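# Place cup carrier flat inside an upright open paper bag

## Task

Get the cup carrier into the paper bag so it rests flat and upright on the bag's floor, with the bag left standing open on the table and its whole rim facing up. Nothing may rely on the robot to stay that way: release the carrier and move the grippers away at the end.

## Robot and tools

Robot: two arms, left_arm and right_arm, each ending in a parallel two-finger gripper. The fingers point along the gripper's own +z axis and close along its y axis. The reported hand position is the spot between the finger pads, roughly 1 cm short of the tips.

Scene frame: one shared frame with its origin on the table surface midway between the arms. +z is up, +x extends out across the table, and left_arm sits on the +y side. The arm names do not correspond to left or right in any camera picture. Printed hand positions can be slightly wrong, more so when an arm reaches far.

The 14-number row: every motion command is a single list of 14 plain numbers, each in [-1, 1], always covering both arms even if one stays still. Order: left_arm dx, dy, dz, rx, ry, rz, opening, then right_arm dx, dy, dz, rx, ry, rz, opening. The first six numbers of each arm are an offset, not an absolute pose, expressed in that gripper's own axes, and counted from the gripper pose printed in the most recent result that showed it (before any such result in the scene, or for a second call inside one reply, counted from where the robot actually is when the motion begins). Scale: 1.0 equals 0.6 m for dx, dy, dz and 180 degrees for rotation; rx, ry, rz form one rotation vector. Opening is absolute: +1 fully open (0.094 m), -1 shut. All zeros is not a pause: it pulls the arm back to the reference pose.

Tools:
- execute_actions(actions, pictures): actions holds at most one item. An empty list just reports the state. {"rows": [[14 numbers], ...], "steps": n} plays up to 15 rows, one per control step of 1/30 s (n at most 15, default 15); if fewer rows than steps, the final row repeats. Each row is measured from the same reference pose, not from the previous row. {"steps": n} without rows is a wait of up to 300 steps counted from the previous result, including thinking time. pictures (boolean) toggles the camera images, which come by default. A rejected call sends nothing.
- move(target, speed): target is one 14-number row as above. Each gripper follows a straight path to its target; both paths finish together, lasting 0.5 to 10 s (cut off at 10 s). speed is the top path speed in m/s, 0.002 to 0.5, default 0.25; turning is capped at twice that in rad/s. Openings are sent at the start. Paths ignore obstacles and the other arm, and a gripper may lag, drift, or overshoot the speed, especially near full stretch. The result adds a move: line with the ending (done, off_target, moving, held, fault), the limits that acted (paced = the sent pose was clipped; held = a check blocked some steps, after which the arm may jump fast), and each gripper's distance from its target. Images are included.
- wait(seconds): 0 to 10 s, lets the scene run with nothing new sent.
- zoom_image(camera, region): closer look at part of the latest image from cam_head_left, cam_head_right, cam_high, cam_low, cam_left_wrist or cam_right_wrist (each 896x504). region is [x0, y0, x1, y1] in pixels from the top-left, no larger than 504 by 504.
- finished_scene(scene): ends the current scene (give its number) irreversibly; its result reports success and gives the next task. Call it only once the bag and carrier are settled and the grippers are away.

Reading results: the state line shows left_arm: ... | right_arm: ... with end_effector_position (m) and end_effector_quat_wxyz. grip_measured is the finger opening on the command scale; the last Joint positions number per arm is the opening in metres; each arm's reading may be off by about 1 mm constantly. A Hand target line shows where the controller is currently steering each gripper. pose unreachable means the clearance check altered or blocked that arm's command; HELD marks steps not sent. FAULT lines mark arm stops. Joint torques include gravity and drive effort, carry fixed offsets and noise, and are unreliable as contact sensors.

Control behaviour: each step the commanded pose is clipped to within 70 mm and 16 degrees of the measured pose, then solved by damped IK favouring position over orientation. Far targets may need several calls; after an action an arm continues only to its last clipped pose. Arms tend to finish a centimetre or more low and can sag under repeated zero offsets: to hold an arm, send the correction back to its wanted pose in the first call of a reply and zeros afterwards, raising the aim if it still droops. The scene keeps running while you compose a reply, and fingers still in motion keep moving.

Gripping: command an opening below grip_measured to hold; about 0.03 below is firm, less is gentler. Pads push roughly 50 to 62 N each, less on thin parts under about 2 mm, and spike at first contact. A blocked arm tends to keep pushing until given a new command.

Joint limits (rad, base to gripper): waist -2.618 to 3.054, shoulder 0.000 to 3.142, elbow 0.000 to 3.142, wrist pitch -1.571 to 1.571, wrist yaw -1.571 to 1.571, wrist roll -2.094 to 2.094. Elbows cannot fully straighten.

Motor heat: holding loads warms motors. MOTOR HOT appears from 75 °C; at 90 °C that arm halts for 10 s (and again later if still that hot after 5 minutes); at 100 °C the arm and gripper go limp and drop until cooled. These are OVER-TEMPERATURE FAULT lines.

Avoid: knocking or placing rigid objects off the table (immediate failure; cloth or paper excepted), arm-to-arm collisions or pressing, dropping or slipping the carrier, fast impacts and hard pushes, tipping or crushing the bag, and ending while a gripper still supports anything. Expect occasional brief tugs on held parts or nudges to loose ones.

Each tool is called after "Request:" by a JSON object that holds its "fn" and its "kwargs".

## Session

Request:
{"fn": "execute_actions", "kwargs": {"actions": []}}

Scene clock: 0.00 s of 5400.00 s.
left_arm: end_effector_position=(+0.3747, +0.5520, +0.3729) grip_measured=+1.000 end_effector_quat_wxyz=(-0.026, +0.576, +0.694, +0.430) | right_arm: end_effector_position=(+0.4352, -0.5729, +0.1209) grip_measured=+1.000 end_effector_quat_wxyz=(+0.158, +0.646, +0.745, -0.057)
Joint positions: left_arm=[ 0.176  1.982  2.499 -1.289 -0.45   1.923  0.094] | right_arm=[-0.553  2.112  1.918 -1.09   0.179  0.908  0.094]
Joint velocities: left_arm=[-0.027  0.017 -0.007 -0.007  0.007  0.007  0.   ] | right_arm=[ 0.007 -0.012  0.012 -0.022 -0.037 -0.022  0.   ]
Joint torques (N m, as the arm reports them, + toward a larger angle): no reading
Hand target (left_arm): +0.372, +0.551, +0.379; -0.022, +0.571, +0.695, +0.436
Hand target (right_arm): +0.434, -0.574, +0.122; +0.157, +0.646, +0.744, -0.061

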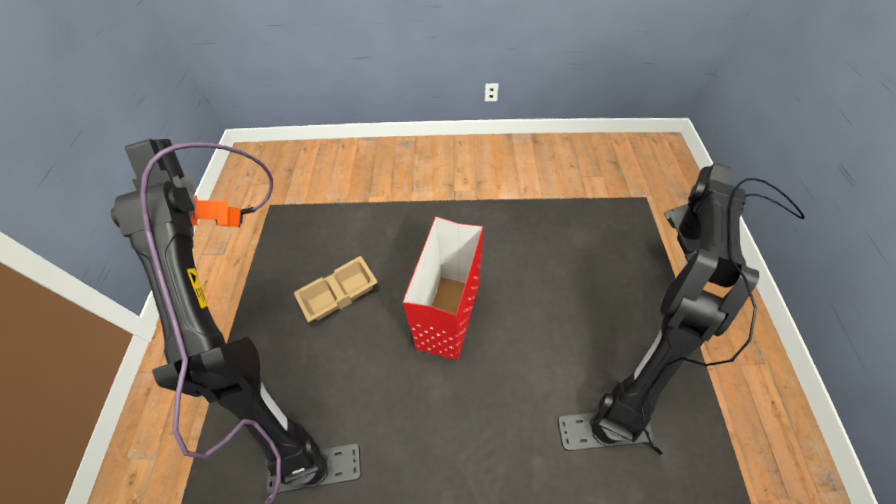

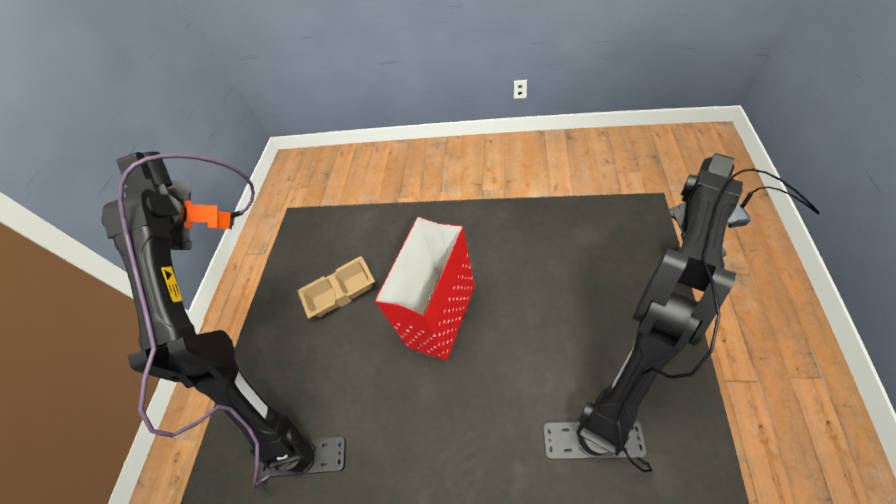

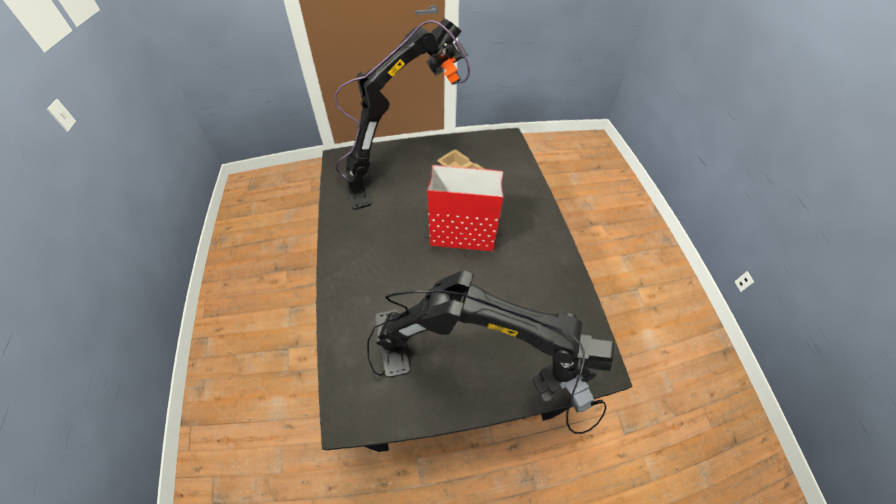

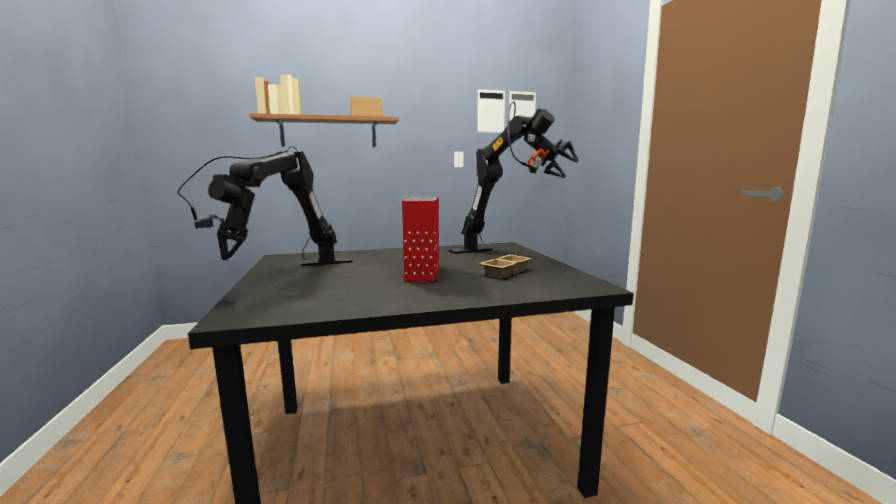

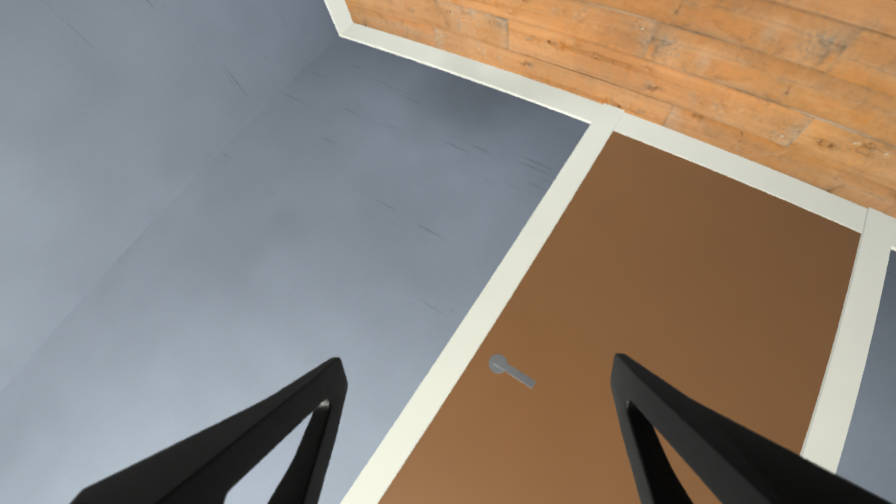

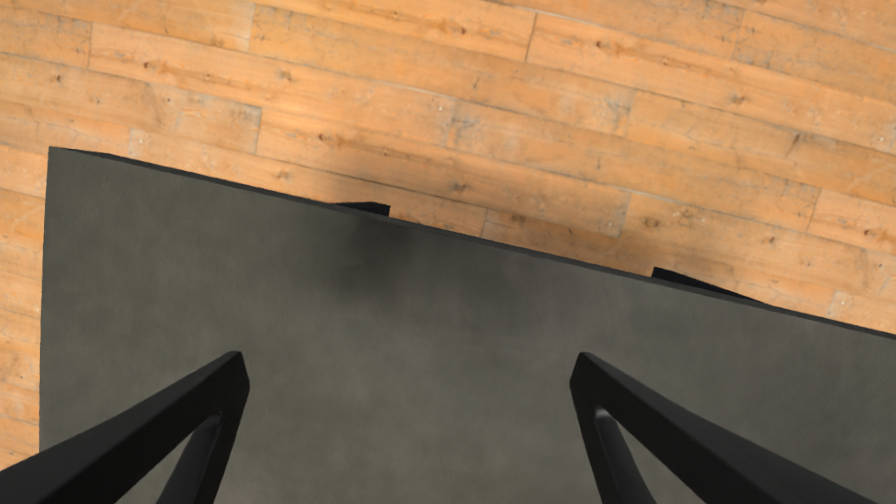

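Request:
{"fn": "zoom_image", "kwargs": {"camera": "cam_head_left", "region": [270, 190, 520, 390]}}

Request:
{"fn": "zoom_image", "kwargs": {"camera": "cam_head_right", "region": [270, 190, 520, 390]}}

Request:
{"fn": "zoom_image", "kwargs": {"camera": "cam_high", "region": [380, 120, 560, 270]}}

Request:
{"fn": "zoom_image", "kwargs": {"camera": "cam_low", "region": [370, 180, 560, 300]}}

Region (270, 190, 520, 390) of cam_head_left's 896x504 image, scaled by 2.016, with more detail than that image has; it fills the top 403 rows of this view, and the rest is white.

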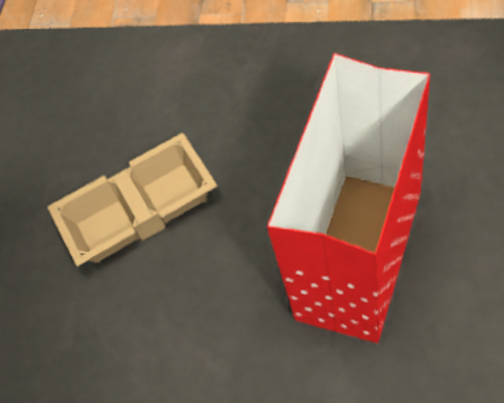

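Region (270, 190, 520, 390) of cam_head_right's 896x504 image, scaled by 2.016, with more detail than that image has; it fills the top 403 rows of this view, and the rest is white.

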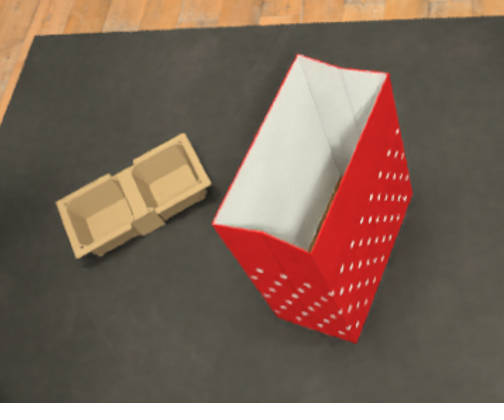

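Region (380, 120, 560, 270) of cam_high's 896x504 image, scaled by 2.800, with more detail than that image has.

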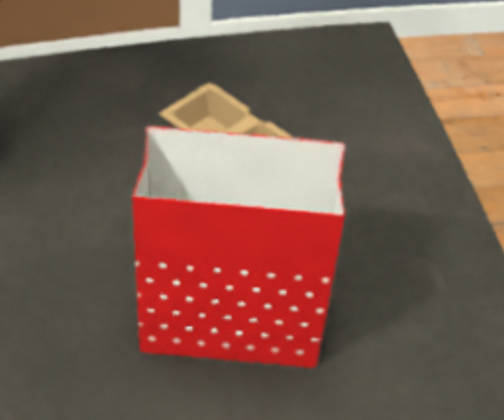

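Region (370, 180, 560, 300) of cam_low's 896x504 image, scaled by 2.653, with more detail than that image has; it fills the top 318 rows of this view, and the rest is white.

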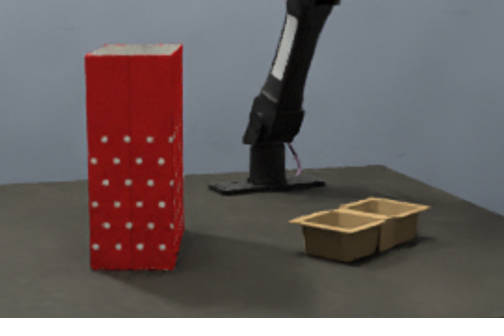

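Request:
{"fn": "move", "kwargs": {"target": [-0.5227, -0.2, -0.0587, 0.231, -0.2075, -0.1272, 1.0, 0.545, -0.084, -0.187, -0.1988, -0.0432, -0.464, 1.0], "speed": 0.3}}

Scene clock: 123.30 s of 5400.00 s.
left_arm: end_effector_position=(+0.3657, +0.2954, +0.1620) grip_measured=+1.000 end_effector_quat_wxyz=(+0.076, +0.490, +0.868, -0.035) | right_arm: end_effector_position=(+0.3302, -0.2441, +0.1115) grip_measured=+1.000 end_effector_quat_wxyz=(+0.289, -0.080, +0.954, +0.018)
Joint positions: left_arm=[-0.167  2.041  2.016 -1.447  0.135  1.023  0.094] | right_arm=[ 0.227  1.203  0.777 -0.563  0.076  0.094  0.094]
Joint velocities: left_arm=[-0.017  0.007 -0.017  0.022  0.022  0.007  0.   ] | right_arm=[-0.012  0.012  0.012 -0.007  0.022 -0.066  0.   ]
Joint torques (N m, as the arm reports them, + toward a larger angle): left_arm=[ -0.6  -10.42   5.78   0.91   0.28  -0.13] | right_arm=[ 0.55 -5.72  6.2   1.65  0.09 -0.1 ]
Hand target (left_arm): +0.365, +0.289, +0.159; +0.078, +0.489, +0.868, -0.044
Hand target (right_arm): +0.327, -0.244, +0.112; +0.294, -0.087, +0.952, +0.016
Off the commanded pose (left_arm): 0.006 m, 1 deg.
Off the commanded pose (right_arm): 0.009 m, 2 deg.
After step 90, 117.00 s passed at rest.
move: done

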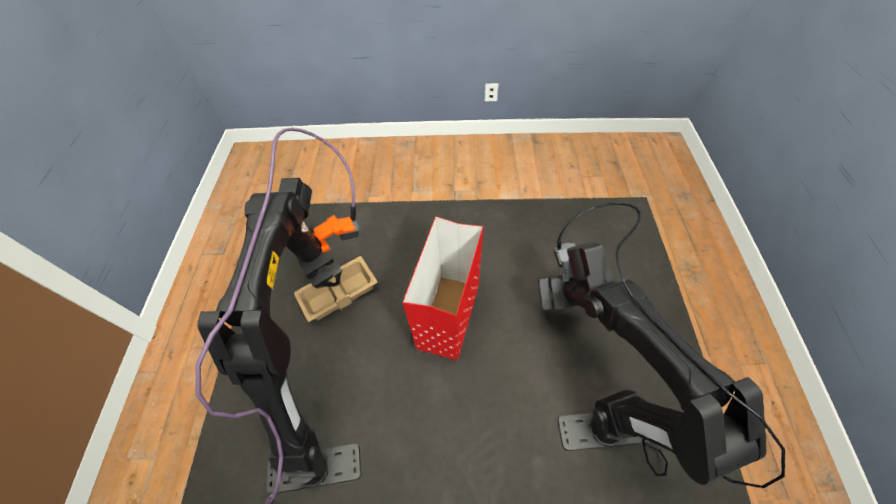

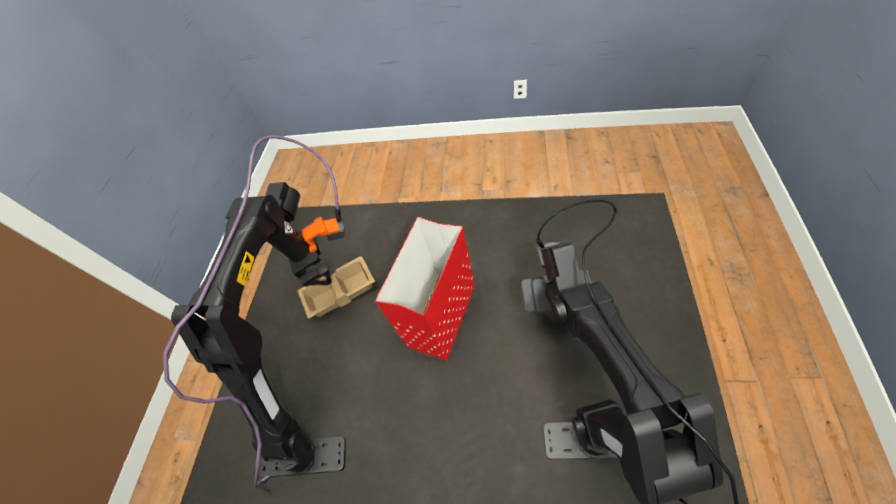

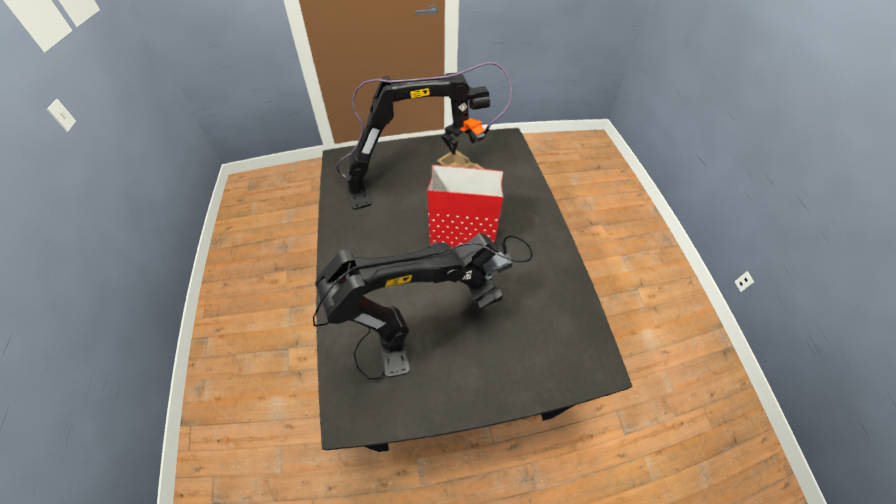

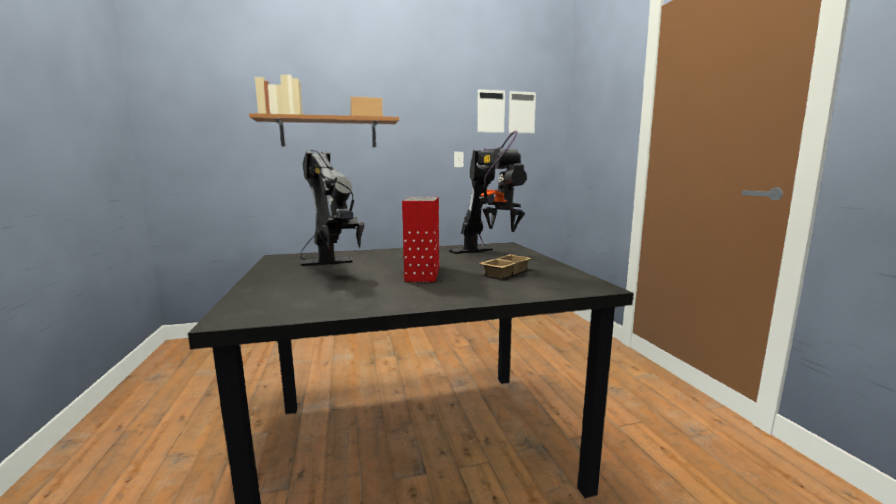

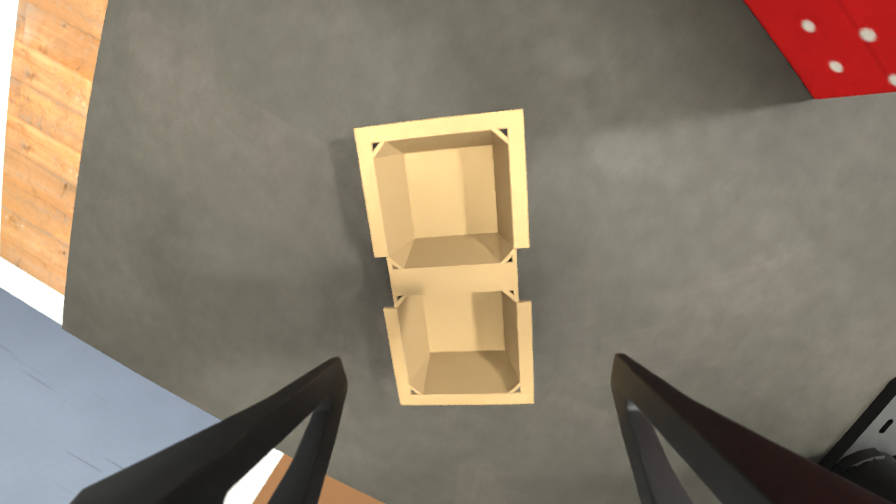

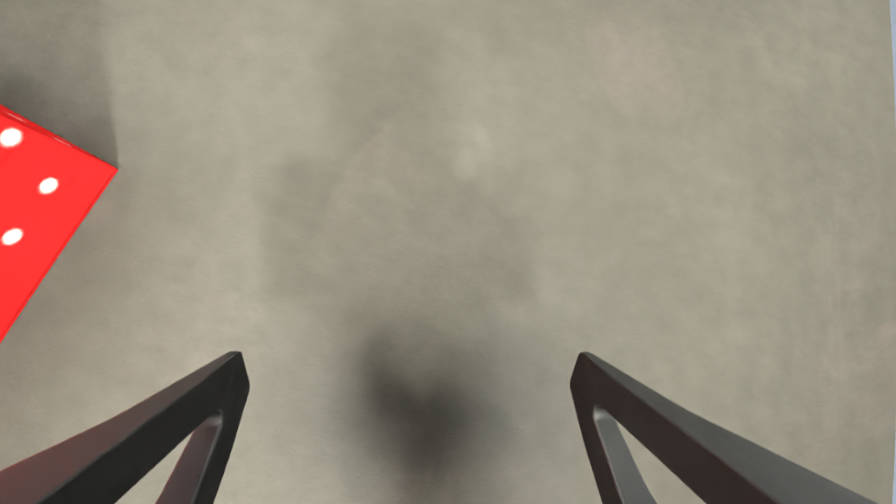

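Request:
{"fn": "move", "kwargs": {"target": [0.030, 0.028, 0.138, -0.0043, 0, -0.0246, 1.0, 0.0959, 0.2367, 0.046, -0.2623, -0.1331, -0.2414, 1.0], "speed": 0.25}}

Scene clock: 147.37 s of 5400.00 s.
left_arm: end_effector_position=(+0.3783, +0.3048, +0.0818) grip_measured=+1.000 end_effector_quat_wxyz=(+0.079, +0.464, +0.882, -0.029) | right_arm: end_effector_position=(+0.2836, -0.1140, +0.0604) grip_measured=+1.000 end_effector_quat_wxyz=(+0.408, -0.510, +0.701, +0.288)
Joint positions: left_arm=[-0.148  2.061  1.725 -1.124  0.127  0.984  0.094] | right_arm=[ 0.218  1.446  0.408  0.244 -0.792 -0.643  0.094]
Joint velocities: left_arm=[ 0.002 -0.007 -0.007 -0.022 -0.037  0.022  0.   ] | right_arm=[ 0.007 -0.007 -0.007 -0.051 -0.007 -0.007  0.   ]
Joint torques (N m, as the arm reports them, + toward a larger angle): left_arm=[  0.82 -10.52   6.25   0.94   0.11  -0.14] | right_arm=[ 0.95 -3.99  5.29  1.69 -0.47 -0.1 ]
Hand target (left_arm): +0.377, +0.309, +0.078; +0.078, +0.455, +0.886, -0.032
Hand target (right_arm): +0.275, -0.111, +0.055; +0.398, -0.516, +0.697, +0.299
Off the commanded pose (left_arm): 0.005 m, 1 deg.
Off the commanded pose (right_arm): 0.011 m, 2 deg.
After step 90, 18.03 s passed at rest.
move: off_target (right_arm)

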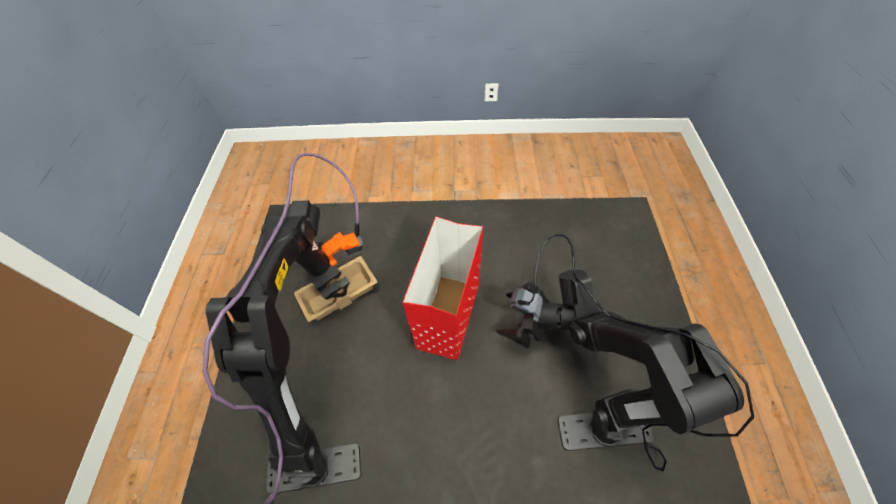

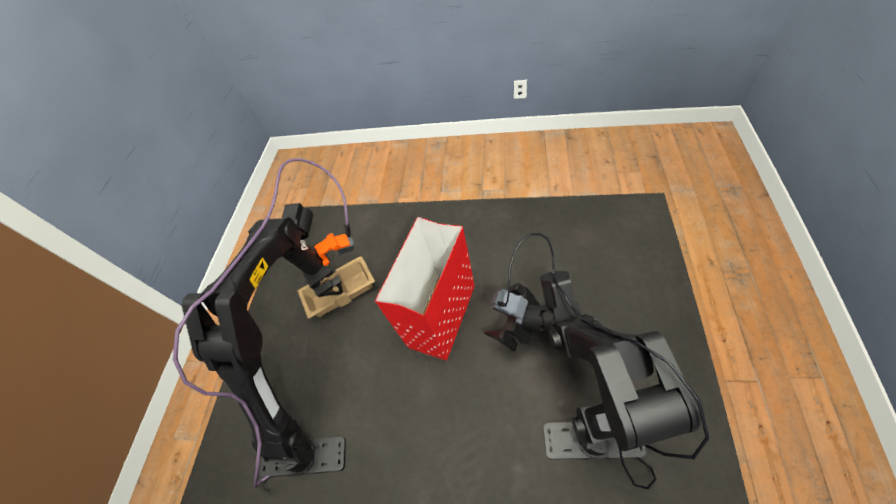

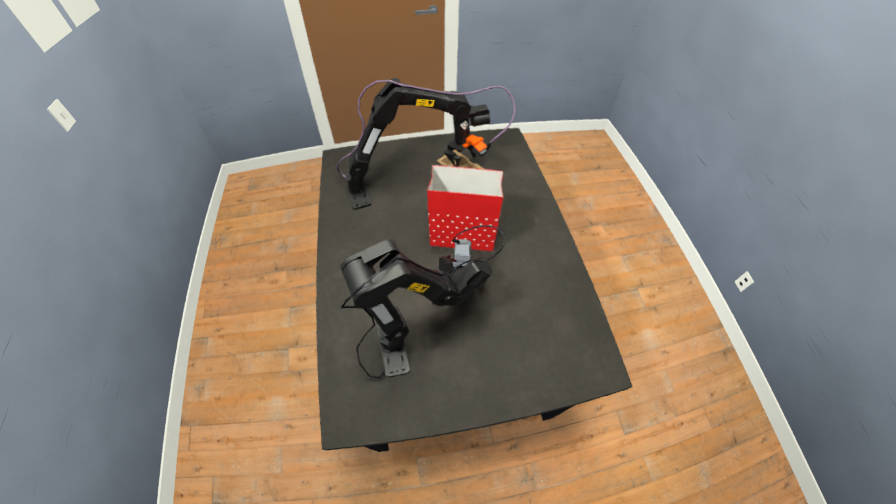

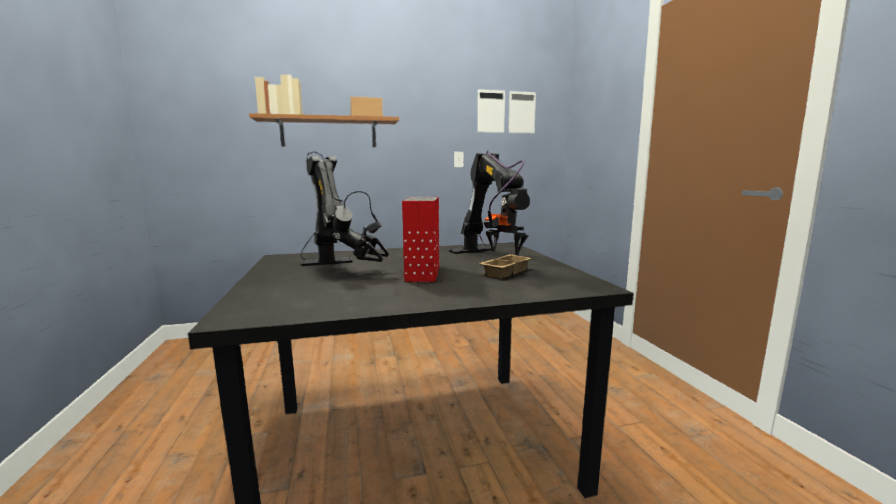

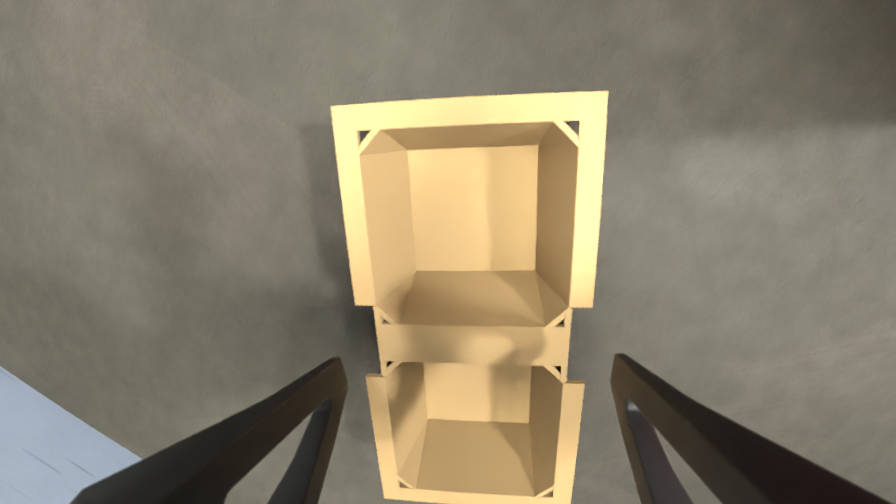

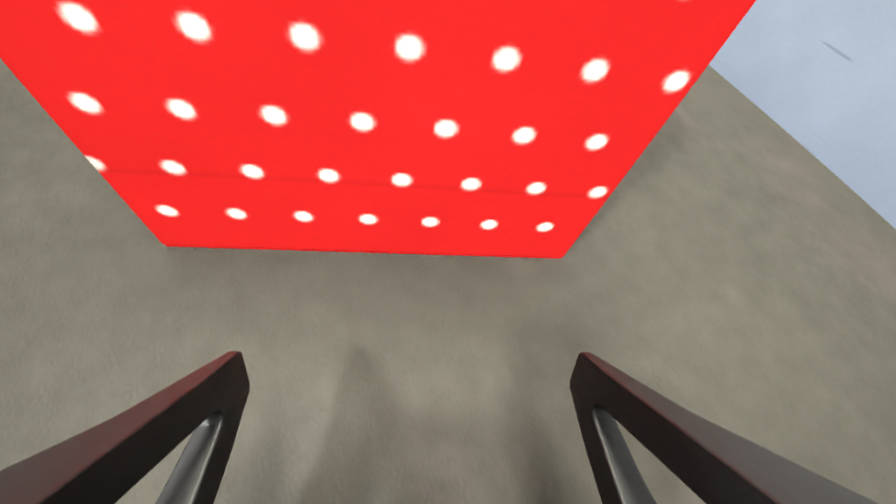

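Request:
{"fn": "move", "kwargs": {"target": [0.0196, 0.004, 0.087, 0, 0, -0.006, 1.0, -0.008, 0, 0.1145, 0, 0, 0, 1.0], "speed": 0.07}}

Scene clock: 166.83 s of 5400.00 s.
left_arm: end_effector_position=(+0.3796, +0.3053, +0.0323) grip_measured=+1.000 end_effector_quat_wxyz=(+0.078, +0.464, +0.882, -0.028) | right_arm: end_effector_position=(+0.3002, -0.0620, +0.0284) grip_measured=+1.000 end_effector_quat_wxyz=(+0.406, -0.512, +0.703, +0.282)
Joint positions: left_arm=[-0.148  2.103  1.588 -0.946  0.124  0.983  0.094] | right_arm=[ 0.409  1.727  0.466  0.57  -0.64  -0.482  0.094]
Joint velocities: left_arm=[-0.007  0.007 -0.002  0.037  0.051  0.081  0.   ] | right_arm=[-0.007 -0.002  0.002  0.11   0.037  0.11   0.   ]
Joint torques (N m, as the arm reports them, + toward a larger angle): left_arm=[  0.84 -10.68   6.11   0.96   0.12  -0.11] | right_arm=[ 0.73 -5.78  7.38  1.83 -0.24  0.09]
Hand target (left_arm): +0.379, +0.310, +0.029; +0.078, +0.456, +0.886, -0.030
Hand target (right_arm): +0.304, -0.057, +0.030; +0.408, -0.511, +0.701, +0.285
Off the commanded pose (left_arm): 0.005 m, 1 deg.
Off the commanded pose (right_arm): 0.008 m, 1 deg.
After step 90, 14.97 s passed at rest.
move: done

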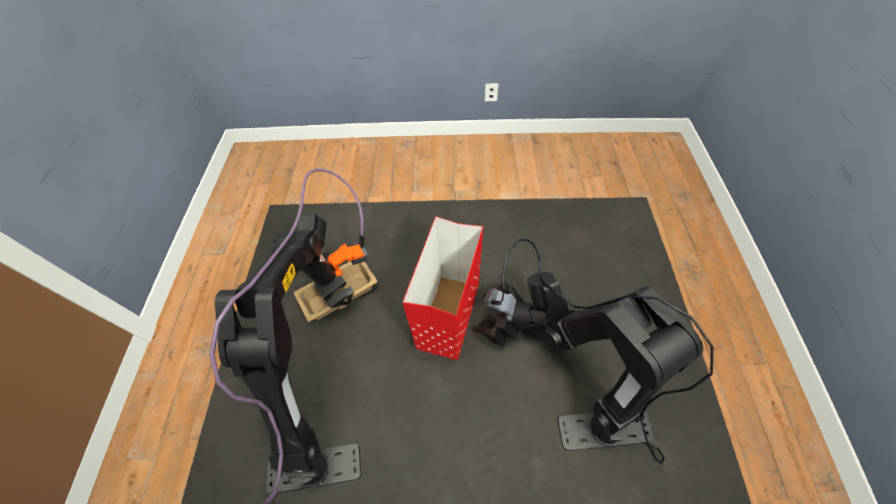

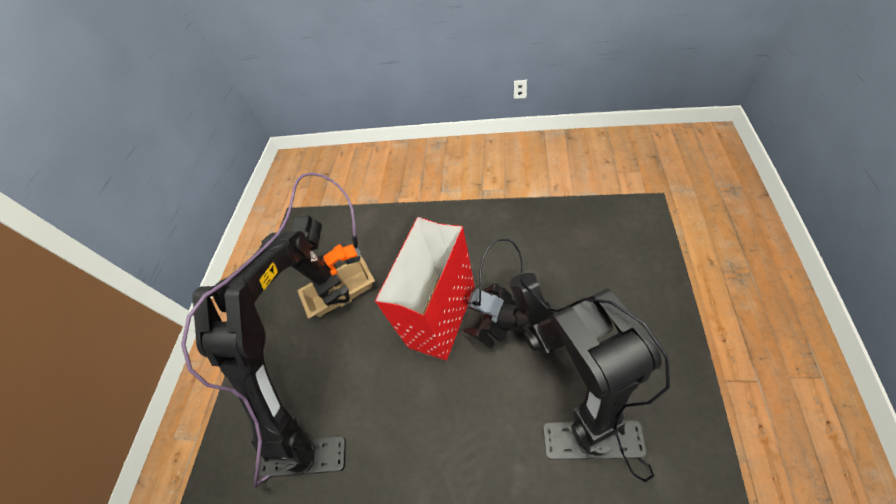

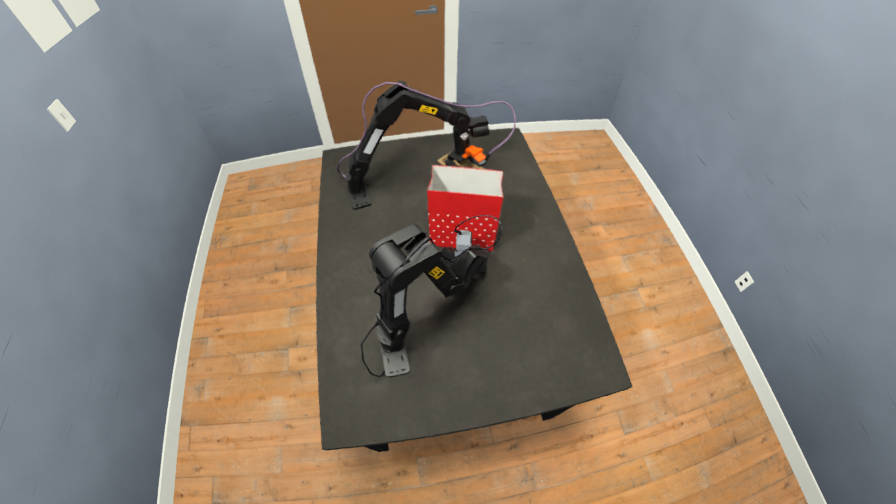

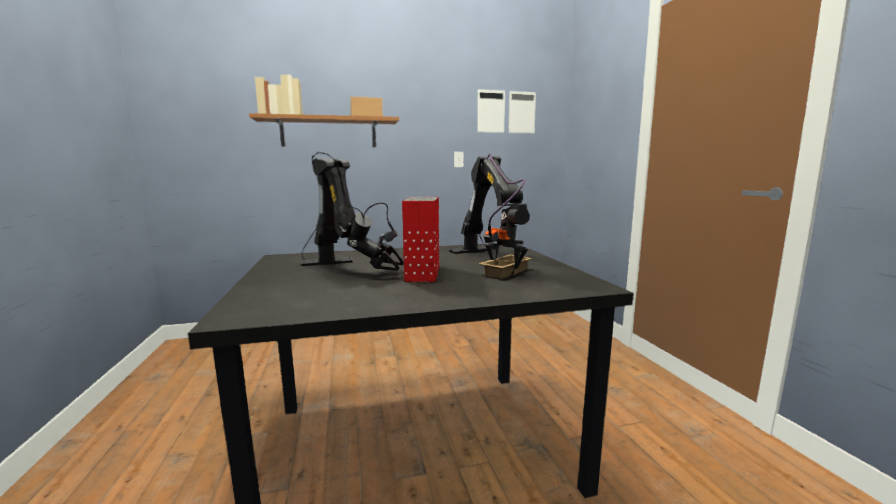

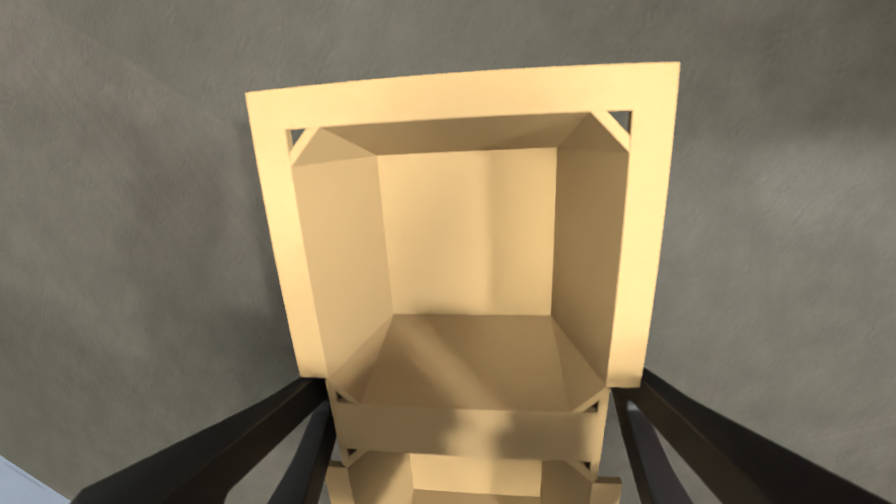

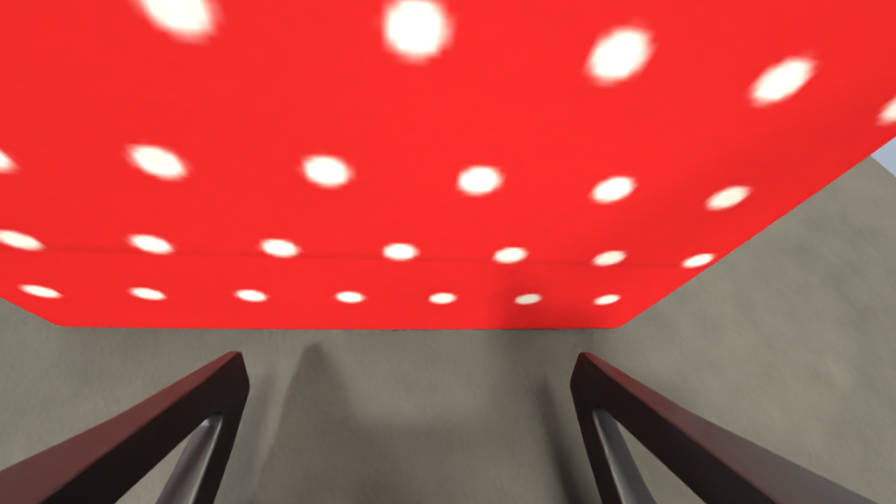

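Request:
{"fn": "move", "kwargs": {"target": [0.015, 0.006, 0.0, 0, 0, -0.006, 1.0, -0.0569, 0.0243, 0.0825, 0.0095, 0, 0.0057, 1.0], "speed": 0.05}}

Scene clock: 186.40 s of 5400.00 s.
left_arm: end_effector_position=(+0.3799, +0.3109, +0.0323) grip_measured=+1.000 end_effector_quat_wxyz=(+0.078, +0.459, +0.885, -0.026) | right_arm: end_effector_position=(+0.3025, -0.0071, +0.0308) grip_measured=+1.000 end_effector_quat_wxyz=(+0.410, -0.503, +0.711, +0.270)
Joint positions: left_arm=[-0.136  2.103  1.588 -0.945  0.123  0.983  0.094] | right_arm=[ 0.602  1.805  0.568  0.623 -0.453 -0.333  0.094]
Joint velocities: left_arm=[-0.007  0.002 -0.022  0.022 -0.037 -0.022  0.   ] | right_arm=[-0.002  0.012 -0.017  0.022  0.037  0.007  0.   ]
Joint torques (N m, as the arm reports them, + toward a larger angle): left_arm=[  0.76 -11.25   6.17   0.87   0.11   0.02] | right_arm=[ 0.66 -6.85  7.5   1.93 -0.15  0.07]
Hand target (left_arm): +0.378, +0.315, +0.031; +0.078, +0.456, +0.886, -0.028
Hand target (right_arm): +0.306, -0.001, +0.032; +0.411, -0.501, +0.711, +0.272
Off the commanded pose (left_arm): 0.005 m, 0 deg.
Off the commanded pose (right_arm): 0.007 m, 1 deg.
After step 90, 14.97 s passed at rest.
move: done

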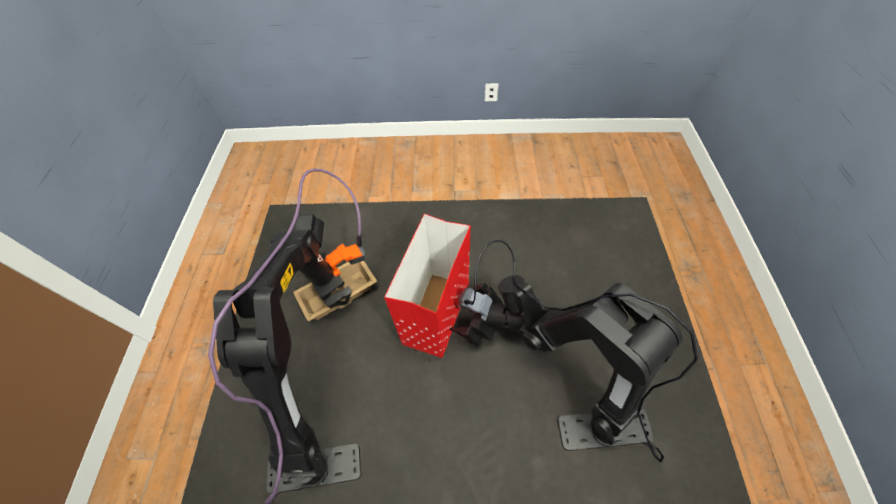

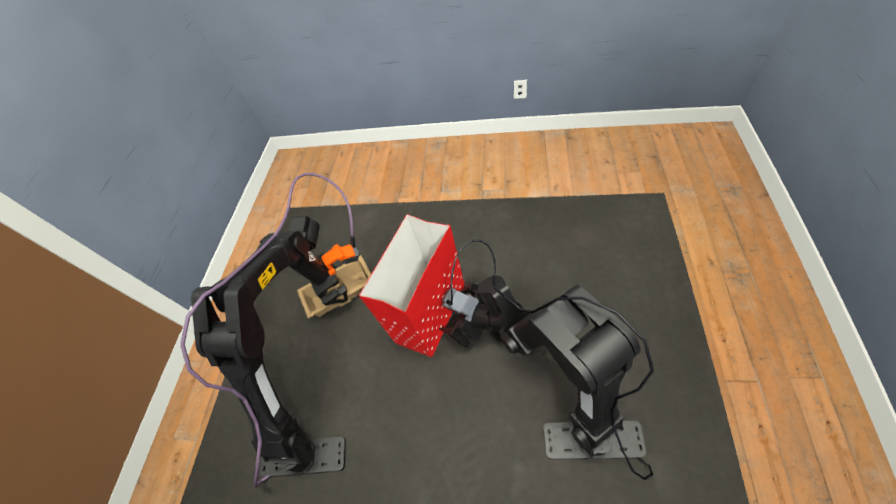

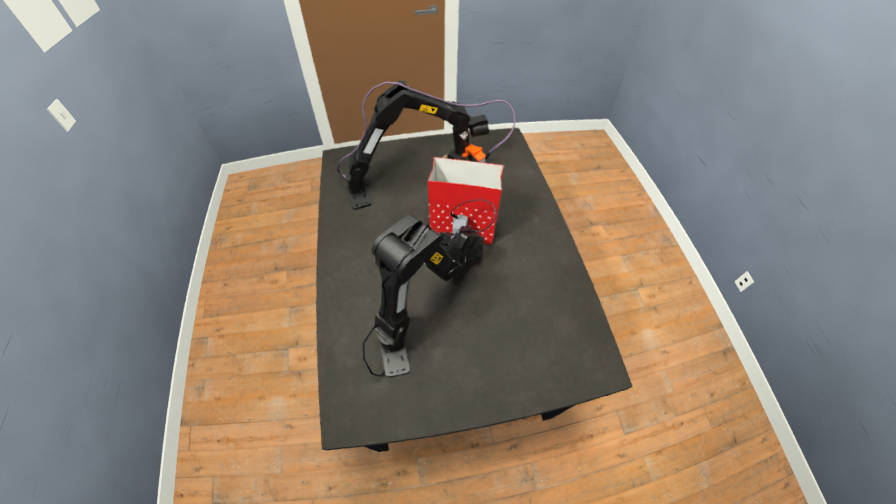

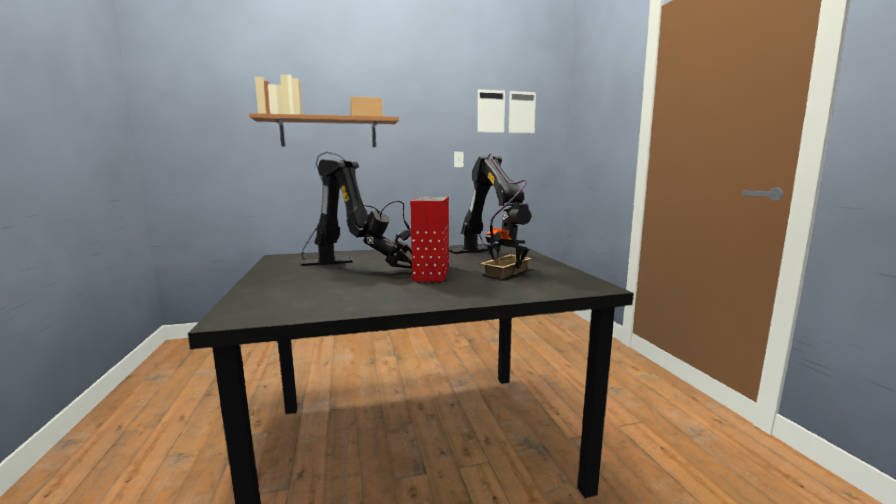

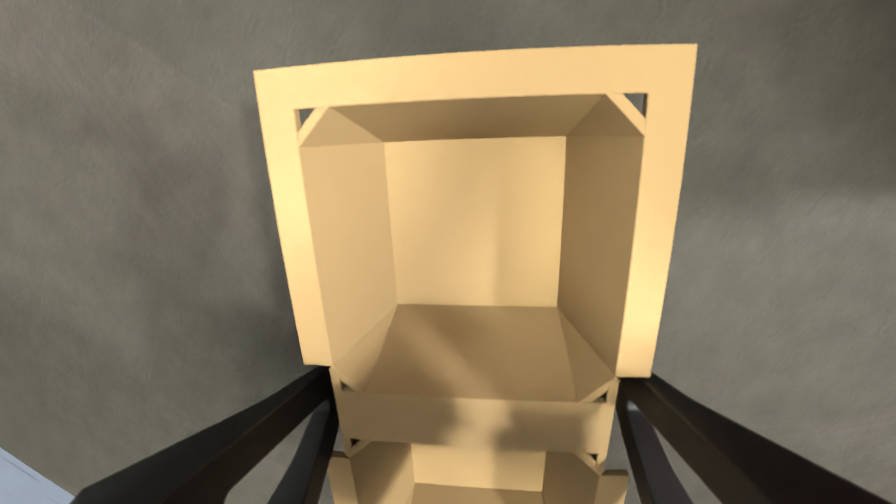

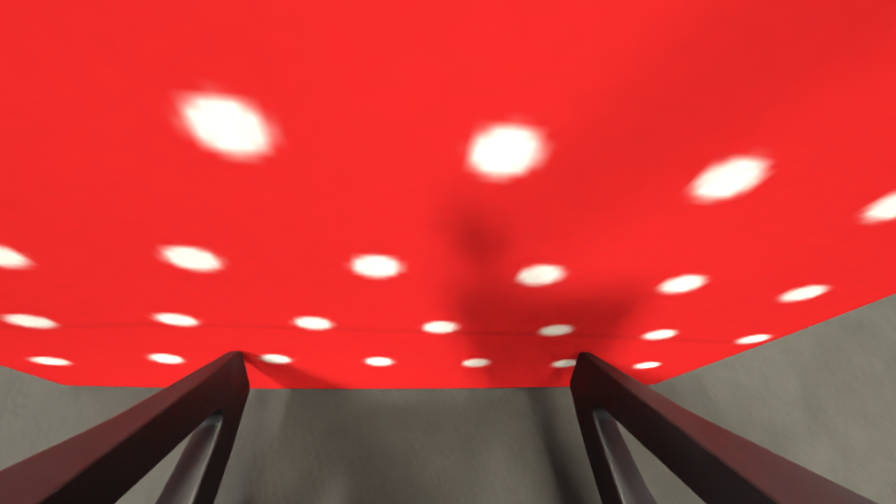

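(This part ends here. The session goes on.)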